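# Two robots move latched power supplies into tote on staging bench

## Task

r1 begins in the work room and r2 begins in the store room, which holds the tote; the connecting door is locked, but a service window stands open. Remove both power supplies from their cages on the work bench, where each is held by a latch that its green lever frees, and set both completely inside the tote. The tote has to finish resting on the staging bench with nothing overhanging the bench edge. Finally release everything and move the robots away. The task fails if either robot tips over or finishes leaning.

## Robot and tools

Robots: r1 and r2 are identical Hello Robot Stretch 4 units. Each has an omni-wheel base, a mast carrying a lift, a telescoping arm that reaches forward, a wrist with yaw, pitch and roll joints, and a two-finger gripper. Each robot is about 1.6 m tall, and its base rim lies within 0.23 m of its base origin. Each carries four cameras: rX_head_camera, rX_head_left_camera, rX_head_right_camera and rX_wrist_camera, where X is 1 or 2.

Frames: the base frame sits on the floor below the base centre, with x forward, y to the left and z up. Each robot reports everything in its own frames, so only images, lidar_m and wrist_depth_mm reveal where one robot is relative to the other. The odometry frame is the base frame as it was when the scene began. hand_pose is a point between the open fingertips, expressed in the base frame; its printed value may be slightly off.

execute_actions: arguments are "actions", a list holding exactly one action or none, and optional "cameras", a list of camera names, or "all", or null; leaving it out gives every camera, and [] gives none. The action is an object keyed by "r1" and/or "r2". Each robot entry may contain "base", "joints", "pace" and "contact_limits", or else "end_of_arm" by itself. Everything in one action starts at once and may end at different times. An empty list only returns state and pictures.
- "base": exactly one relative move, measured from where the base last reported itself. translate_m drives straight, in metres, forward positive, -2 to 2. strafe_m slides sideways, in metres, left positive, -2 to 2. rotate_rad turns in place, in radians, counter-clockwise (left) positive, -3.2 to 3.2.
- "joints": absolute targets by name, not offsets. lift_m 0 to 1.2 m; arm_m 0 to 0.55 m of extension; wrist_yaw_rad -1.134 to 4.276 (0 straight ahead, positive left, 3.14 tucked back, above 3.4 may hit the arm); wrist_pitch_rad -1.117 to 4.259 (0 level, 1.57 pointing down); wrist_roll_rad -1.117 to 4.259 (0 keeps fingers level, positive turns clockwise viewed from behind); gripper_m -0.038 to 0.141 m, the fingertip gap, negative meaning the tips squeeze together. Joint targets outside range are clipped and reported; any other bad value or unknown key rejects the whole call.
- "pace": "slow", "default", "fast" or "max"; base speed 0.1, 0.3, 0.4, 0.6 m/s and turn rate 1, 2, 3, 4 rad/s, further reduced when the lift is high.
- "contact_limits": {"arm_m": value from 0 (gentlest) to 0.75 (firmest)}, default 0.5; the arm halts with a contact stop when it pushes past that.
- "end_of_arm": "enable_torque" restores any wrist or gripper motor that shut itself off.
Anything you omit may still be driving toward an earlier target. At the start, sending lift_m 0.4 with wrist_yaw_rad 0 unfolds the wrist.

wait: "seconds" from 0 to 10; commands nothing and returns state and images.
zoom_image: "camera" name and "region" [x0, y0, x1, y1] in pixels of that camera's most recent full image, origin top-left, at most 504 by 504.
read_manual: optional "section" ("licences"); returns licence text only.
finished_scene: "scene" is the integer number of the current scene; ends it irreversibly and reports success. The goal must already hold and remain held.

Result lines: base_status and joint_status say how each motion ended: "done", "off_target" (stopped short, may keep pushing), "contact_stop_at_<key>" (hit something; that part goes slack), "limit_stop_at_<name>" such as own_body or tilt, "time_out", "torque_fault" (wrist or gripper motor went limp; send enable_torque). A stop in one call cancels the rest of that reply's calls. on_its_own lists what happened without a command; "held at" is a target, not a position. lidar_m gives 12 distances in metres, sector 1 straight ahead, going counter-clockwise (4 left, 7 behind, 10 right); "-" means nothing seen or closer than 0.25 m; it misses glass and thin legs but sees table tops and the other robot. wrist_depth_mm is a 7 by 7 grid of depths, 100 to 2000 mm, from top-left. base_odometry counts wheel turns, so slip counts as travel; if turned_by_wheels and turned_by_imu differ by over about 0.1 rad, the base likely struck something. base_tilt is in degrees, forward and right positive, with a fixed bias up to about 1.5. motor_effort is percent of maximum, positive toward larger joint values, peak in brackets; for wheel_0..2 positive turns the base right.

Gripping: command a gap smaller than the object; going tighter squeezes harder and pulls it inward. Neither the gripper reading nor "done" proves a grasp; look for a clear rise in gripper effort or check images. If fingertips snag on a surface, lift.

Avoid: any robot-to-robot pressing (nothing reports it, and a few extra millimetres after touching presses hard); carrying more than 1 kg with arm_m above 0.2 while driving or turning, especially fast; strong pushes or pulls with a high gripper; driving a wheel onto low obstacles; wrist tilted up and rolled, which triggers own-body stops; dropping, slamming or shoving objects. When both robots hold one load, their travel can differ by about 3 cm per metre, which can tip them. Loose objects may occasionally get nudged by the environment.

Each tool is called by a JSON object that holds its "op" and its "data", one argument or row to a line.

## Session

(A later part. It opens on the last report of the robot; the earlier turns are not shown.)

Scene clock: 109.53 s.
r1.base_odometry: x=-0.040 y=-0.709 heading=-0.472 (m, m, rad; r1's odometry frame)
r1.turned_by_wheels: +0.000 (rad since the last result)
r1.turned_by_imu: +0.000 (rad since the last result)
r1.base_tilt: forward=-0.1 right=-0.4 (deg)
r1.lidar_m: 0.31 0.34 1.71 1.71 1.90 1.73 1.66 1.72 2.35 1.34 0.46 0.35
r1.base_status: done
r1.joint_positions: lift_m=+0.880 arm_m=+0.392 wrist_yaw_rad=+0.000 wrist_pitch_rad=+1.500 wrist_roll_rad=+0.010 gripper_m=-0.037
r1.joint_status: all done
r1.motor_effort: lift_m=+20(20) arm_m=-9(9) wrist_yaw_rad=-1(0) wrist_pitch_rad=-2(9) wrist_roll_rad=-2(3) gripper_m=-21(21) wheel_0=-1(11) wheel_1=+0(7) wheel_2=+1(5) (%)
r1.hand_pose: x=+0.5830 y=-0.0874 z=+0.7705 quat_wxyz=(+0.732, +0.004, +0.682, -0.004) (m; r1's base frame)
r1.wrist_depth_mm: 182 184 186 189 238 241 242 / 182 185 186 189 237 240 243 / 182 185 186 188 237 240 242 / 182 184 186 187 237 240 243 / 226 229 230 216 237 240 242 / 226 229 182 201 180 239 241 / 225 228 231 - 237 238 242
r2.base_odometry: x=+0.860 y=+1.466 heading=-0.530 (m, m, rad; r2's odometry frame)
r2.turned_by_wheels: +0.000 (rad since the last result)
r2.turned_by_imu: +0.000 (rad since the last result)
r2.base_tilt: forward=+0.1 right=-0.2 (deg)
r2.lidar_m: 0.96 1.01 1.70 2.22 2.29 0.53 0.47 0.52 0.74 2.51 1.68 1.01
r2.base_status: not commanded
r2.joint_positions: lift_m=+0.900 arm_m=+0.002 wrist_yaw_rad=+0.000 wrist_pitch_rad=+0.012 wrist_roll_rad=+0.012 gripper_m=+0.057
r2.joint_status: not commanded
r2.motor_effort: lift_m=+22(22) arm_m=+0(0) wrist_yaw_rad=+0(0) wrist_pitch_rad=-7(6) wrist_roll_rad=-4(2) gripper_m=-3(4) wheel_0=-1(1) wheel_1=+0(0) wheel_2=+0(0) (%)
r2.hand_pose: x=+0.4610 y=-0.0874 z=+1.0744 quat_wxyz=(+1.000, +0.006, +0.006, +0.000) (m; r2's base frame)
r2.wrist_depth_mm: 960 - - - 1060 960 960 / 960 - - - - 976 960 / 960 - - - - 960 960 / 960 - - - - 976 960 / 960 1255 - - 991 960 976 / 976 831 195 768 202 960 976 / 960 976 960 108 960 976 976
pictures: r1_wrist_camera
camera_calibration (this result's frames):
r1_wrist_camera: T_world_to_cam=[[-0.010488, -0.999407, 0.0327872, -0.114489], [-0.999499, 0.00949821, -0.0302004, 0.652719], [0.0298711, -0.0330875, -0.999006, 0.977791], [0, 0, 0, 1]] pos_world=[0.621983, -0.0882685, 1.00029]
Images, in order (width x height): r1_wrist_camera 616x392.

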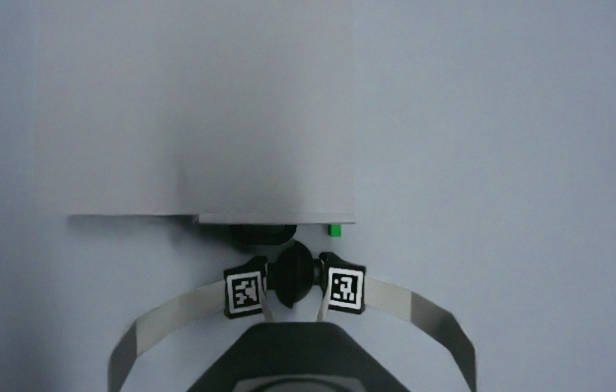

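{"op": "execute_actions", "data": {
  "actions": [
    {"r1":{"base":{"strafe_m":-0.02},"joints":{"gripper_m":0.062,"arm_m":0.1,"lift_m":0.9},"pace":"fast"}}
  ],
  "cameras": []
}}

{"op": "execute_actions", "data": {
  "actions": [
    {"r1":{"joints":{"wrist_pitch_rad":0.35,"wrist_roll_rad":0.27,"wrist_yaw_rad":0.1}}}
  ],
  "cameras": []
}}

{"op": "execute_actions", "data": {
  "actions": [
    {"r1":{"joints":{"lift_m":0.731,"arm_m":0.13},"pace":"fast"}}
  ],
  "cameras": ["r1_wrist_camera"]
}}

{"op": "zoom_image", "data": {
  "camera": "r1_wrist_camera",
  "region": [200, 210, 400, 330]
}}

Scene clock: 112.27 s.
r1.base_odometry: x=-0.049 y=-0.727 heading=-0.472 (m, m, rad; r1's odometry frame)
r1.turned_by_wheels: +0.000 (rad since the last result)
r1.turned_by_imu: +0.001 (rad since the last result)
r1.base_tilt: forward=+0.0 right=-0.4 (deg)
r1.lidar_m: 0.31 0.34 1.71 1.74 1.91 1.75 1.65 1.73 2.35 1.34 0.48 0.38
r1.base_status: done
r1.joint_positions: lift_m=+0.900 arm_m=+0.102 wrist_yaw_rad=+0.000 wrist_pitch_rad=+1.500 wrist_roll_rad=+0.010 gripper_m=+0.062
r1.joint_status: all done
r1.motor_effort: lift_m=+22(24) arm_m=-9(10) wrist_yaw_rad=-2(2) wrist_pitch_rad=-2(1) wrist_roll_rad=-2(2) gripper_m=-1(18) wheel_0=+1(10) wheel_1=+1(5) wheel_2=+1(1) (%)
r1.hand_pose: x=+0.2928 y=-0.0874 z=+0.7903 quat_wxyz=(+0.732, +0.004, +0.682, -0.004) (m; r1's base frame)
r1.wrist_depth_mm: 246 251 253 256 259 263 265 / 248 250 253 256 258 262 264 / 247 251 253 256 258 262 264 / 248 250 254 256 259 263 265 / 976 991 991 1008 1008 1025 1025 / 976 960 200 798 1008 1025 1060 / 960 960 778 - 1025 1025 1042
r2.base_odometry: x=+0.860 y=+1.466 heading=-0.530 (m, m, rad; r2's odometry frame)
r2.turned_by_wheels: +0.000 (rad since the last result)
r2.turned_by_imu: +0.001 (rad since the last result)
r2.base_tilt: forward=+0.1 right=-0.2 (deg)
r2.lidar_m: 0.97 1.00 1.74 2.20 2.29 0.53 0.47 0.52 0.76 2.51 1.70 1.03
r2.base_status: not commanded
r2.joint_positions: lift_m=+0.900 arm_m=+0.002 wrist_yaw_rad=+0.000 wrist_pitch_rad=+0.012 wrist_roll_rad=+0.012 gripper_m=+0.057
r2.joint_status: not commanded
r2.motor_effort: lift_m=+22(22) arm_m=-1(0) wrist_yaw_rad=+0(0) wrist_pitch_rad=-7(7) wrist_roll_rad=-1(3) gripper_m=-3(3) wheel_0=-1(1) wheel_1=+0(0) wheel_2=+0(0) (%)
r2.hand_pose: x=+0.4610 y=-0.0874 z=+1.0744 quat_wxyz=(+1.000, +0.006, +0.006, +0.000) (m; r2's base frame)
r2.wrist_depth_mm: 960 - - - 1060 960 960 / 960 - - - - 976 976 / 960 - - - - 976 976 / 960 - - - - 976 960 / 960 1281 - - 991 960 976 / 960 831 195 768 202 960 976 / 960 960 976 108 976 976 960
pictures: none
No camera images: the call's "cameras" was empty. Leave "cameras" out to get every camera's image.

Scene clock: 113.50 s.
r1.base_odometry: x=-0.049 y=-0.727 heading=-0.472 (m, m, rad; r1's odometry frame)
r1.turned_by_wheels: +0.000 (rad since the last result)
r1.turned_by_imu: +0.000 (rad since the last result)
r1.base_tilt: forward=-0.1 right=-0.4 (deg)
r1.lidar_m: 0.31 0.33 1.73 1.74 1.91 1.74 1.66 1.73 2.38 1.35 0.47 0.33
r1.base_status: not commanded
r1.joint_positions: lift_m=+0.900 arm_m=+0.102 wrist_yaw_rad=+0.100 wrist_pitch_rad=+0.353 wrist_roll_rad=+0.270 gripper_m=+0.062
r1.joint_status: all done
r1.motor_effort: lift_m=+22(22) arm_m=-9(9) wrist_yaw_rad=-1(2) wrist_pitch_rad=-9(15) wrist_roll_rad=+0(3) gripper_m=-2(2) wheel_0=+1(1) wheel_1=+1(1) wheel_2=+1(1) (%)
r1.hand_pose: x=+0.5506 y=-0.0600 z=+0.9785 quat_wxyz=(+0.976, +0.123, +0.180, +0.025) (m; r1's base frame)
r1.wrist_depth_mm: - - - - - - - / - - - - - - - / - - - - - - - / - - - - 715 654 597 / - - 591 535 539 517 484 / - 1863 199 418 384 424 404 / 1618 946 452 - 392 359 349
r2.base_odometry: x=+0.860 y=+1.466 heading=-0.530 (m, m, rad; r2's odometry frame)
r2.turned_by_wheels: +0.000 (rad since the last result)
r2.turned_by_imu: +0.000 (rad since the last result)
r2.base_tilt: forward=+0.1 right=-0.2 (deg)
r2.lidar_m: 0.97 1.01 1.74 2.21 2.31 0.53 0.47 0.54 0.76 2.52 1.69 1.03
r2.base_status: not commanded
r2.joint_positions: lift_m=+0.900 arm_m=+0.002 wrist_yaw_rad=+0.000 wrist_pitch_rad=+0.012 wrist_roll_rad=+0.012 gripper_m=+0.057
r2.joint_status: not commanded
r2.motor_effort: lift_m=+22(22) arm_m=+0(0) wrist_yaw_rad=+0(0) wrist_pitch_rad=-7(7) wrist_roll_rad=-2(1) gripper_m=-2(4) wheel_0=-1(1) wheel_1=-1(0) wheel_2=+0(0) (%)
r2.hand_pose: x=+0.4610 y=-0.0874 z=+1.0744 quat_wxyz=(+1.000, +0.006, +0.006, +0.000) (m; r2's base frame)
r2.wrist_depth_mm: 960 - - - 1060 976 960 / 960 - - - - 960 960 / 960 - - - - 976 960 / 960 - - - - 960 976 / 960 1281 - - 1008 976 976 / 960 831 195 768 202 976 960 / 976 976 976 108 976 960 991
pictures: none
No camera images: the call's "cameras" was empty. Leave "cameras" out to get every camera's image.

Scene clock: 114.93 s.
r1.base_odometry: x=-0.049 y=-0.727 heading=-0.472 (m, m, rad; r1's odometry frame)
r1.turned_by_wheels: +0.000 (rad since the last result)
r1.turned_by_imu: +0.000 (rad since the last result)
r1.base_tilt: forward=-0.1 right=-0.4 (deg)
r1.lidar_m: 0.31 0.34 1.72 1.74 1.93 1.73 1.67 1.74 2.35 1.36 0.46 0.35
r1.base_status: not commanded
r1.joint_positions: lift_m=+0.731 arm_m=+0.128 wrist_yaw_rad=+0.100 wrist_pitch_rad=+0.352 wrist_roll_rad=+0.270 gripper_m=+0.062
r1.joint_status: all done
r1.motor_effort: lift_m=+19(21) arm_m=+9(10) wrist_yaw_rad=-1(1) wrist_pitch_rad=-7(8) wrist_roll_rad=+0(1) gripper_m=-2(1) wheel_0=+1(1) wheel_1=+1(1) wheel_2=+1(1) (%)
r1.hand_pose: x=+0.5774 y=-0.0599 z=+0.8098 quat_wxyz=(+0.976, +0.123, +0.180, +0.025) (m; r1's base frame)
r1.wrist_depth_mm: - - - - - - - / - - - - - 676 585 / - - - 477 508 442 399 / - - 343 312 366 329 304 / - 355 268 265 276 263 247 / 347 289 199 245 214 216 204 / 257 236 236 - 199 182 180
r2.base_odometry: x=+0.860 y=+1.466 heading=-0.530 (m, m, rad; r2's odometry frame)
r2.turned_by_wheels: +0.000 (rad since the last result)
r2.turned_by_imu: +0.000 (rad since the last result)
r2.base_tilt: forward=+0.1 right=-0.2 (deg)
r2.lidar_m: 0.96 0.97 1.73 2.20 2.32 0.53 0.49 0.54 0.74 2.51 1.71 1.00
r2.base_status: not commanded
r2.joint_positions: lift_m=+0.900 arm_m=+0.002 wrist_yaw_rad=+0.000 wrist_pitch_rad=+0.012 wrist_roll_rad=+0.012 gripper_m=+0.057
r2.joint_status: not commanded
r2.motor_effort: lift_m=+22(22) arm_m=+0(0) wrist_yaw_rad=+0(0) wrist_pitch_rad=-7(7) wrist_roll_rad=-2(2) gripper_m=-4(2) wheel_0=-1(1) wheel_1=+0(0) wheel_2=+0(0) (%)
r2.hand_pose: x=+0.4610 y=-0.0874 z=+1.0744 quat_wxyz=(+1.000, +0.006, +0.006, +0.000) (m; r2's base frame)
r2.wrist_depth_mm: 960 - - - 1060 960 960 / 960 - - - - 960 976 / 960 - - - - 976 976 / 960 - - - - 976 976 / 976 1281 - - 1008 960 976 / 976 831 195 768 202 960 976 / 976 960 976 108 976 960 976
pictures: r1_wrist_camera
camera_calibration (this result's frames):
r1_wrist_camera: T_world_to_cam=[[-0.0254658, -0.971387, -0.236131, 0.139757], [-0.395251, 0.226745, -0.890148, 1.00861], [0.91822, 0.0706629, -0.389716, 0.0180018], [0, 0, 0, 1]] pos_world=[0.385683, -0.0942116, 0.937828]
Images, in order (width x height): r1_wrist_camera 616x392.

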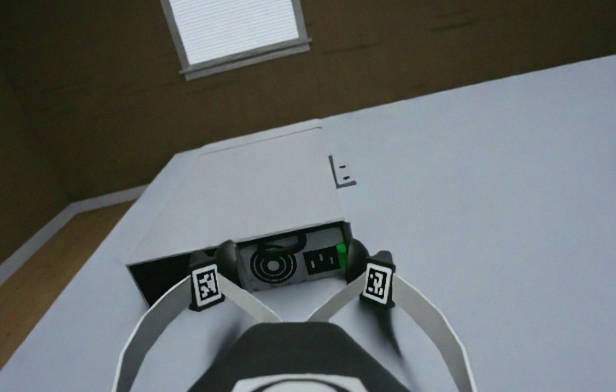

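Region (200, 210, 400, 330) of r1_wrist_camera's 616x392 image, scaled by 2.520; it fills the top 302 rows of this view, and the rest is white.

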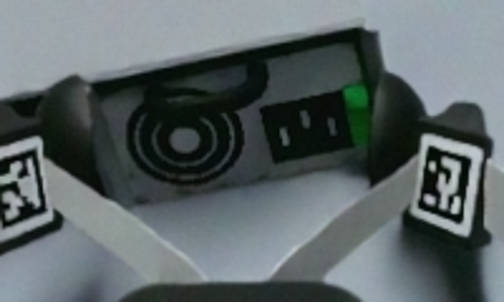

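{"op": "execute_actions", "data": {
  "actions": [
    {"r1":{"base":{"strafe_m":-0.004},"joints":{"arm_m":0.145},"pace":"slow"}}
  ],
  "cameras": []
}}

{"op": "execute_actions", "data": {
  "actions": [
    {"r1":{"joints":{"gripper_m":0.035,"arm_m":0.149},"pace":"slow"}}
  ],
  "cameras": ["r1_wrist_camera"]
}}

{"op": "zoom_image", "data": {
  "camera": "r1_wrist_camera",
  "region": [200, 210, 400, 330]
}}

Scene clock: 116.20 s.
r1.base_odometry: x=-0.051 y=-0.730 heading=-0.472 (m, m, rad; r1's odometry frame)
r1.turned_by_wheels: +0.000 (rad since the last result)
r1.turned_by_imu: +0.000 (rad since the last result)
r1.base_tilt: forward=-0.1 right=-0.3 (deg)
r1.lidar_m: 0.32 0.34 1.75 1.73 1.90 1.75 1.66 1.74 2.38 1.35 0.48 0.34
r1.base_status: done
r1.joint_positions: lift_m=+0.731 arm_m=+0.143 wrist_yaw_rad=+0.100 wrist_pitch_rad=+0.352 wrist_roll_rad=+0.270 gripper_m=+0.062
r1.joint_status: all done
r1.motor_effort: lift_m=+18(18) arm_m=+9(9) wrist_yaw_rad=-3(2) wrist_pitch_rad=-6(7) wrist_roll_rad=+0(0) gripper_m=-2(3) wheel_0=+2(7) wheel_1=+0(1) wheel_2=+0(0) (%)
r1.hand_pose: x=+0.5924 y=-0.0599 z=+0.8098 quat_wxyz=(+0.976, +0.123, +0.180, +0.025) (m; r1's base frame)
r1.wrist_depth_mm: - - - - - - - / - - - - - - 585 / - - - 492 508 442 402 / - - 343 315 368 329 304 / - 327 254 250 276 260 248 / 334 282 199 245 213 217 205 / 258 236 236 - 200 182 180
r2.base_odometry: x=+0.860 y=+1.466 heading=-0.530 (m, m, rad; r2's odometry frame)
r2.turned_by_wheels: +0.000 (rad since the last result)
r2.turned_by_imu: +0.000 (rad since the last result)
r2.base_tilt: forward=+0.2 right=-0.2 (deg)
r2.lidar_m: 0.97 1.03 1.74 2.19 2.29 0.50 0.50 0.53 0.76 2.50 1.67 1.03
r2.base_status: not commanded
r2.joint_positions: lift_m=+0.900 arm_m=+0.002 wrist_yaw_rad=+0.000 wrist_pitch_rad=+0.012 wrist_roll_rad=+0.012 gripper_m=+0.057
r2.joint_status: not commanded
r2.motor_effort: lift_m=+22(22) arm_m=-1(0) wrist_yaw_rad=+0(1) wrist_pitch_rad=-6(6) wrist_roll_rad=-2(1) gripper_m=-3(3) wheel_0=-1(1) wheel_1=+0(1) wheel_2=+0(0) (%)
r2.hand_pose: x=+0.4610 y=-0.0874 z=+1.0744 quat_wxyz=(+1.000, +0.006, +0.006, +0.000) (m; r2's base frame)
r2.wrist_depth_mm: 960 - - - 1060 960 960 / 946 - - - - 976 960 / 960 - - - - 960 960 / 976 - - - - 960 960 / 960 1255 - - 1008 976 976 / 960 831 195 759 202 976 976 / 960 960 976 108 960 976 976
pictures: none
No camera images: the call's "cameras" was empty. Leave "cameras" out to get every camera's image.

Scene clock: 117.57 s.
r1.base_odometry: x=-0.051 y=-0.730 heading=-0.472 (m, m, rad; r1's odometry frame)
r1.turned_by_wheels: +0.000 (rad since the last result)
r1.turned_by_imu: +0.000 (rad since the last result)
r1.base_tilt: forward=-0.1 right=-0.4 (deg)
r1.lidar_m: 0.30 0.33 1.73 1.72 1.92 1.75 1.65 1.74 2.35 1.35 0.49 0.34
r1.base_status: not commanded
r1.joint_positions: lift_m=+0.731 arm_m=+0.147 wrist_yaw_rad=+0.100 wrist_pitch_rad=+0.353 wrist_roll_rad=+0.270 gripper_m=+0.035
r1.joint_status: all done
r1.motor_effort: lift_m=+19(19) arm_m=+11(11) wrist_yaw_rad=-4(3) wrist_pitch_rad=-8(8) wrist_roll_rad=-1(1) gripper_m=-19(19) wheel_0=+1(2) wheel_1=+1(1) wheel_2=+0(0) (%)
r1.hand_pose: x=+0.5961 y=-0.0598 z=+0.8097 quat_wxyz=(+0.976, +0.123, +0.180, +0.025) (m; r1's base frame)
r1.wrist_depth_mm: - - - - - - - / - - - - - - 580 / - - - 488 508 442 399 / - - 343 315 364 329 303 / - 325 249 247 279 262 248 / 334 264 248 249 196 214 205 / 257 237 236 - 201 183 180
r2.base_odometry: x=+0.860 y=+1.466 heading=-0.530 (m, m, rad; r2's odometry frame)
r2.turned_by_wheels: +0.000 (rad since the last result)
r2.turned_by_imu: +0.000 (rad since the last result)
r2.base_tilt: forward=+0.1 right=-0.3 (deg)
r2.lidar_m: 0.93 1.01 1.72 2.21 2.29 0.53 0.46 0.49 0.73 2.51 1.69 1.02
r2.base_status: not commanded
r2.joint_positions: lift_m=+0.900 arm_m=+0.002 wrist_yaw_rad=+0.000 wrist_pitch_rad=+0.012 wrist_roll_rad=+0.012 gripper_m=+0.057
r2.joint_status: not commanded
r2.motor_effort: lift_m=+22(22) arm_m=+0(0) wrist_yaw_rad=+0(0) wrist_pitch_rad=-7(7) wrist_roll_rad=-3(2) gripper_m=-3(3) wheel_0=-1(1) wheel_1=+0(1) wheel_2=+0(0) (%)
r2.hand_pose: x=+0.4610 y=-0.0874 z=+1.0744 quat_wxyz=(+1.000, +0.006, +0.006, +0.000) (m; r2's base frame)
r2.wrist_depth_mm: 960 - - - 1060 960 976 / 976 - - - - 976 960 / 960 - - - - 976 960 / 960 - - - - 960 976 / 960 1281 - - 1008 960 976 / 960 831 195 768 202 976 976 / 976 960 976 108 976 976 960
pictures: r1_wrist_camera
camera_calibration (this result's frames):
r1_wrist_camera: T_world_to_cam=[[-0.0252328, -0.971407, -0.236077, 0.140109], [-0.395715, 0.226569, -0.889987, 1.016], [0.918027, 0.0709626, -0.390117, 0.00127155], [0, 0, 0, 1]] pos_world=[0.404413, -0.0941805, 0.937795]
Images, in order (width x height): r1_wrist_camera 616x392.

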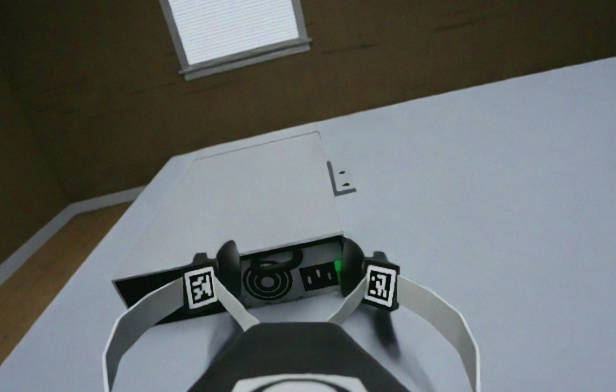

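Region (200, 210, 400, 330) of r1_wrist_camera's 616x392 image, scaled by 2.520; it fills the top 302 rows of this view, and the rest is white.

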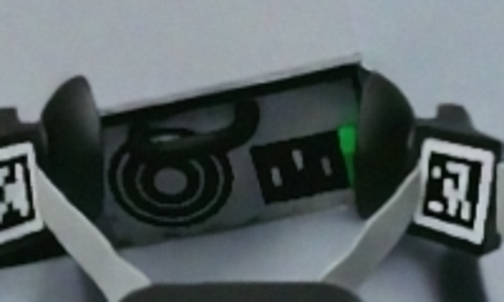

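Caught on cage edges; back off slightly.

{"op": "execute_actions", "data": {
  "actions": [
    {"r1":{"joints":{"gripper_m":0.04,"arm_m":0.141},"pace":"slow"}}
  ],
  "cameras": ["r1_wrist_camera"]
}}

{"op": "zoom_image", "data": {
  "camera": "r1_wrist_camera",
  "region": [200, 210, 400, 330]
}}

Scene clock: 118.53 s.
r1.base_odometry: x=-0.051 y=-0.730 heading=-0.472 (m, m, rad; r1's odometry frame)
r1.turned_by_wheels: +0.000 (rad since the last result)
r1.turned_by_imu: +0.000 (rad since the last result)
r1.base_tilt: forward=+0.0 right=-0.4 (deg)
r1.lidar_m: 0.32 0.33 1.72 1.71 1.91 1.73 1.66 1.72 2.36 1.34 0.48 0.35
r1.base_status: not commanded
r1.joint_positions: lift_m=+0.731 arm_m=+0.143 wrist_yaw_rad=+0.098 wrist_pitch_rad=+0.353 wrist_roll_rad=+0.270 gripper_m=+0.040
r1.joint_status: all done
r1.motor_effort: lift_m=+18(19) arm_m=-9(11) wrist_yaw_rad=+5(11) wrist_pitch_rad=-10(11) wrist_roll_rad=+0(1) gripper_m=-5(20) wheel_0=+0(2) wheel_1=+0(2) wheel_2=+1(2) (%)
r1.hand_pose: x=+0.5915 y=-0.0605 z=+0.8095 quat_wxyz=(+0.975, +0.124, +0.180, +0.024) (m; r1's base frame)
r1.wrist_depth_mm: - - - - - - - / - - - - - 676 580 / - - - 492 504 436 399 / - - 340 315 366 327 303 / - 312 258 248 282 262 248 / 334 286 196 245 197 216 205 / 257 233 236 - 200 182 179
r2.base_odometry: x=+0.860 y=+1.466 heading=-0.530 (m, m, rad; r2's odometry frame)
r2.turned_by_wheels: +0.000 (rad since the last result)
r2.turned_by_imu: +0.000 (rad since the last result)
r2.base_tilt: forward=+0.1 right=-0.2 (deg)
r2.lidar_m: 0.97 1.02 1.72 2.20 2.30 0.52 0.48 0.53 0.74 2.51 1.70 1.03
r2.base_status: not commanded
r2.joint_positions: lift_m=+0.900 arm_m=+0.002 wrist_yaw_rad=+0.000 wrist_pitch_rad=+0.012 wrist_roll_rad=+0.012 gripper_m=+0.057
r2.joint_status: not commanded
r2.motor_effort: lift_m=+22(22) arm_m=+0(0) wrist_yaw_rad=+0(0) wrist_pitch_rad=-7(7) wrist_roll_rad=-1(0) gripper_m=-3(3) wheel_0=-1(1) wheel_1=+0(0) wheel_2=+0(0) (%)
r2.hand_pose: x=+0.4610 y=-0.0874 z=+1.0744 quat_wxyz=(+1.000, +0.006, +0.006, +0.000) (m; r2's base frame)
r2.wrist_depth_mm: 960 - - - 1078 960 976 / 960 - - - - 976 976 / 960 - - - - 976 976 / 960 - - - - 976 960 / 960 1255 - - 1008 976 960 / 960 831 195 759 202 976 976 / 960 976 960 108 976 960 976
pictures: r1_wrist_camera
camera_calibration (this result's frames):
r1_wrist_camera: T_world_to_cam=[[-0.0277787, -0.971341, -0.236063, 0.14078], [-0.395691, 0.22755, -0.889747, 1.01402], [0.917963, 0.0686921, -0.390672, 0.00582541], [0, 0, 0, 1]] pos_world=[0.399802, -0.094394, 0.937729]
Images, in order (width x height): r1_wrist_camera 616x392.

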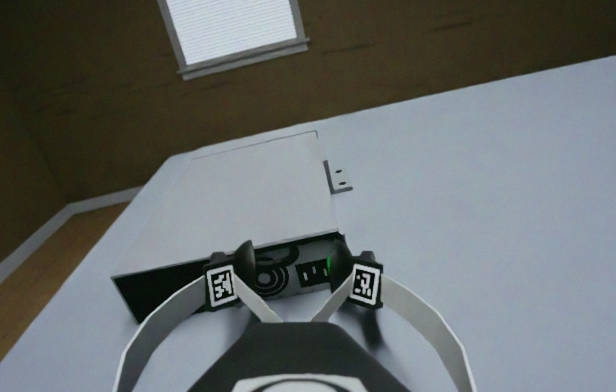

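Region (200, 210, 400, 330) of r1_wrist_camera's 616x392 image, scaled by 2.520; it fills the top 302 rows of this view, and the rest is white.

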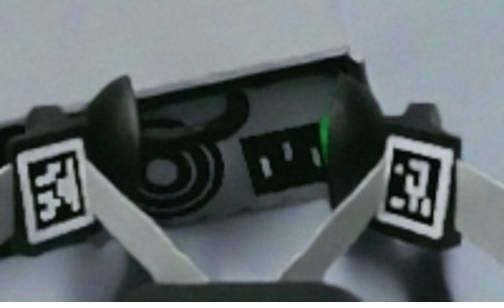

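{"op": "execute_actions", "data": {
  "actions": [
    {"r1":{"base":{"strafe_m":0.004},"joints":{"gripper_m":0.032,"arm_m":0.147},"pace":"slow"}}
  ],
  "cameras": []
}}

{"op": "execute_actions", "data": {
  "actions": [
    {"r1":{"joints":{"arm_m":0.154},"pace":"slow","contact_limits":{"arm_m":0.25}}}
  ],
  "cameras": ["r1_wrist_camera"]
}}

{"op": "zoom_image", "data": {
  "camera": "r1_wrist_camera",
  "region": [200, 210, 400, 330]
}}

Scene clock: 119.47 s.
r1.base_odometry: x=-0.049 y=-0.727 heading=-0.472 (m, m, rad; r1's odometry frame)
r1.turned_by_wheels: +0.000 (rad since the last result)
r1.turned_by_imu: +0.000 (rad since the last result)
r1.base_tilt: forward=+0.0 right=-0.4 (deg)
r1.lidar_m: 0.30 0.32 1.74 1.73 1.92 1.75 1.65 1.71 2.36 1.37 0.46 0.34
r1.base_status: done
r1.joint_positions: lift_m=+0.731 arm_m=+0.145 wrist_yaw_rad=+0.098 wrist_pitch_rad=+0.353 wrist_roll_rad=+0.270 gripper_m=+0.032
r1.joint_status: all done
r1.motor_effort: lift_m=+19(19) arm_m=+11(11) wrist_yaw_rad=+6(7) wrist_pitch_rad=-11(11) wrist_roll_rad=-1(0) gripper_m=-7(6) wheel_0=-1(4) wheel_1=+1(4) wheel_2=+0(0) (%)
r1.hand_pose: x=+0.5939 y=-0.0606 z=+0.8095 quat_wxyz=(+0.975, +0.124, +0.180, +0.024) (m; r1's base frame)
r1.wrist_depth_mm: - - - - - - - / - - - - - 676 574 / - - - 480 508 439 399 / - - 342 310 366 325 301 / - 325 257 248 281 260 246 / 330 277 195 242 195 216 204 / 258 235 235 - 199 182 179
r2.base_odometry: x=+0.860 y=+1.466 heading=-0.530 (m, m, rad; r2's odometry frame)
r2.turned_by_wheels: +0.000 (rad since the last result)
r2.turned_by_imu: +0.000 (rad since the last result)
r2.base_tilt: forward=+0.1 right=-0.2 (deg)
r2.lidar_m: 0.96 1.04 1.72 2.20 2.30 0.54 0.47 0.52 0.74 2.53 1.72 1.04
r2.base_status: not commanded
r2.joint_positions: lift_m=+0.900 arm_m=+0.002 wrist_yaw_rad=+0.000 wrist_pitch_rad=+0.012 wrist_roll_rad=+0.012 gripper_m=+0.057
r2.joint_status: not commanded
r2.motor_effort: lift_m=+22(22) arm_m=-1(0) wrist_yaw_rad=+0(0) wrist_pitch_rad=-7(7) wrist_roll_rad=-1(1) gripper_m=-2(2) wheel_0=-1(1) wheel_1=+0(0) wheel_2=+0(0) (%)
r2.hand_pose: x=+0.4610 y=-0.0874 z=+1.0744 quat_wxyz=(+1.000, +0.006, +0.006, +0.000) (m; r2's base frame)
r2.wrist_depth_mm: 960 - - - 1060 960 960 / 960 - - - - 960 960 / 976 - - - - 976 960 / 960 - - - - 976 976 / 960 1308 - - 1008 976 976 / 960 831 195 759 202 976 991 / 960 960 976 108 976 960 976
pictures: none
No camera images: the call's "cameras" was empty. Leave "cameras" out to get every camera's image.

Scene clock: 120.27 s.
r1.base_odometry: x=-0.049 y=-0.726 heading=-0.472 (m, m, rad; r1's odometry frame)
r1.turned_by_wheels: +0.000 (rad since the last result)
r1.turned_by_imu: +0.000 (rad since the last result)
r1.base_tilt: forward=-0.1 right=-0.4 (deg)
r1.lidar_m: 0.31 0.34 1.74 1.72 1.91 1.75 1.67 1.73 2.33 1.37 0.47 0.34
r1.base_status: not commanded
r1.joint_positions: lift_m=+0.731 arm_m=+0.151 wrist_yaw_rad=+0.096 wrist_pitch_rad=+0.356 wrist_roll_rad=+0.270 gripper_m=+0.032
r1.joint_status: all done
r1.motor_effort: lift_m=+19(19) arm_m=+16(17) wrist_yaw_rad=+11(9) wrist_pitch_rad=-19(18) wrist_roll_rad=-1(0) gripper_m=-5(7) wheel_0=+2(2) wheel_1=+2(2) wheel_2=-5(5) (%)
r1.contact_limits: arm_m 0.25
r1.hand_pose: x=+0.5996 y=-0.0611 z=+0.8087 quat_wxyz=(+0.975, +0.124, +0.182, +0.023) (m; r1's base frame)
r1.wrist_depth_mm: - - - - - - - / - - - - - 661 569 / - - - 477 496 433 394 / - - 338 307 362 325 300 / - 309 252 242 278 258 244 / 329 270 191 241 195 216 203 / 257 233 233 - 197 181 179
r2.base_odometry: x=+0.860 y=+1.466 heading=-0.530 (m, m, rad; r2's odometry frame)
r2.turned_by_wheels: +0.000 (rad since the last result)
r2.turned_by_imu: +0.000 (rad since the last result)
r2.base_tilt: forward=+0.1 right=-0.2 (deg)
r2.lidar_m: 0.95 1.03 1.73 2.20 2.30 0.51 0.49 0.52 0.71 2.51 1.73 1.01
r2.base_status: not commanded
r2.joint_positions: lift_m=+0.900 arm_m=+0.002 wrist_yaw_rad=+0.000 wrist_pitch_rad=+0.012 wrist_roll_rad=+0.012 gripper_m=+0.057
r2.joint_status: not commanded
r2.motor_effort: lift_m=+22(22) arm_m=-1(0) wrist_yaw_rad=+0(0) wrist_pitch_rad=-7(7) wrist_roll_rad=-1(3) gripper_m=-4(1) wheel_0=-1(1) wheel_1=+0(0) wheel_2=+0(0) (%)
r2.hand_pose: x=+0.4610 y=-0.0874 z=+1.0744 quat_wxyz=(+1.000, +0.006, +0.006, +0.000) (m; r2's base frame)
r2.wrist_depth_mm: 960 - - - 1060 960 976 / 960 - - - - 960 976 / 960 - - - - 976 991 / 976 - - - - 976 960 / 960 1281 - - 1008 976 976 / 976 831 195 768 202 976 976 / 960 960 976 108 976 976 976
pictures: r1_wrist_camera
camera_calibration (this result's frames):
r1_wrist_camera: T_world_to_cam=[[-0.0304027, -0.971356, -0.235677, 0.141511], [-0.398013, 0.228052, -0.888582, 1.01707], [0.916876, 0.0667874, -0.393545, 0.000991202], [0, 0, 0, 1]] pos_world=[0.4082, -0.0945531, 0.93749]
Images, in order (width x height): r1_wrist_camera 616x392.

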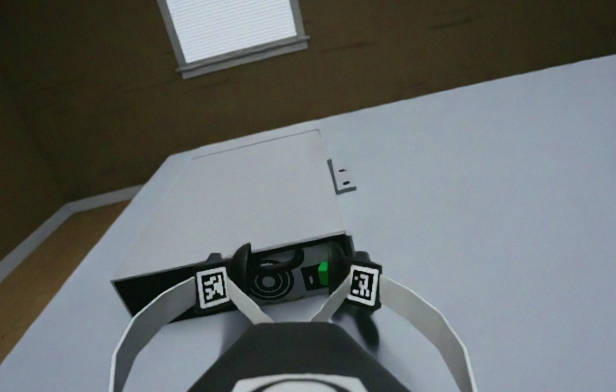

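Region (200, 210, 400, 330) of r1_wrist_camera's 616x392 image, scaled by 2.520; it fills the top 302 rows of this view, and the rest is white.

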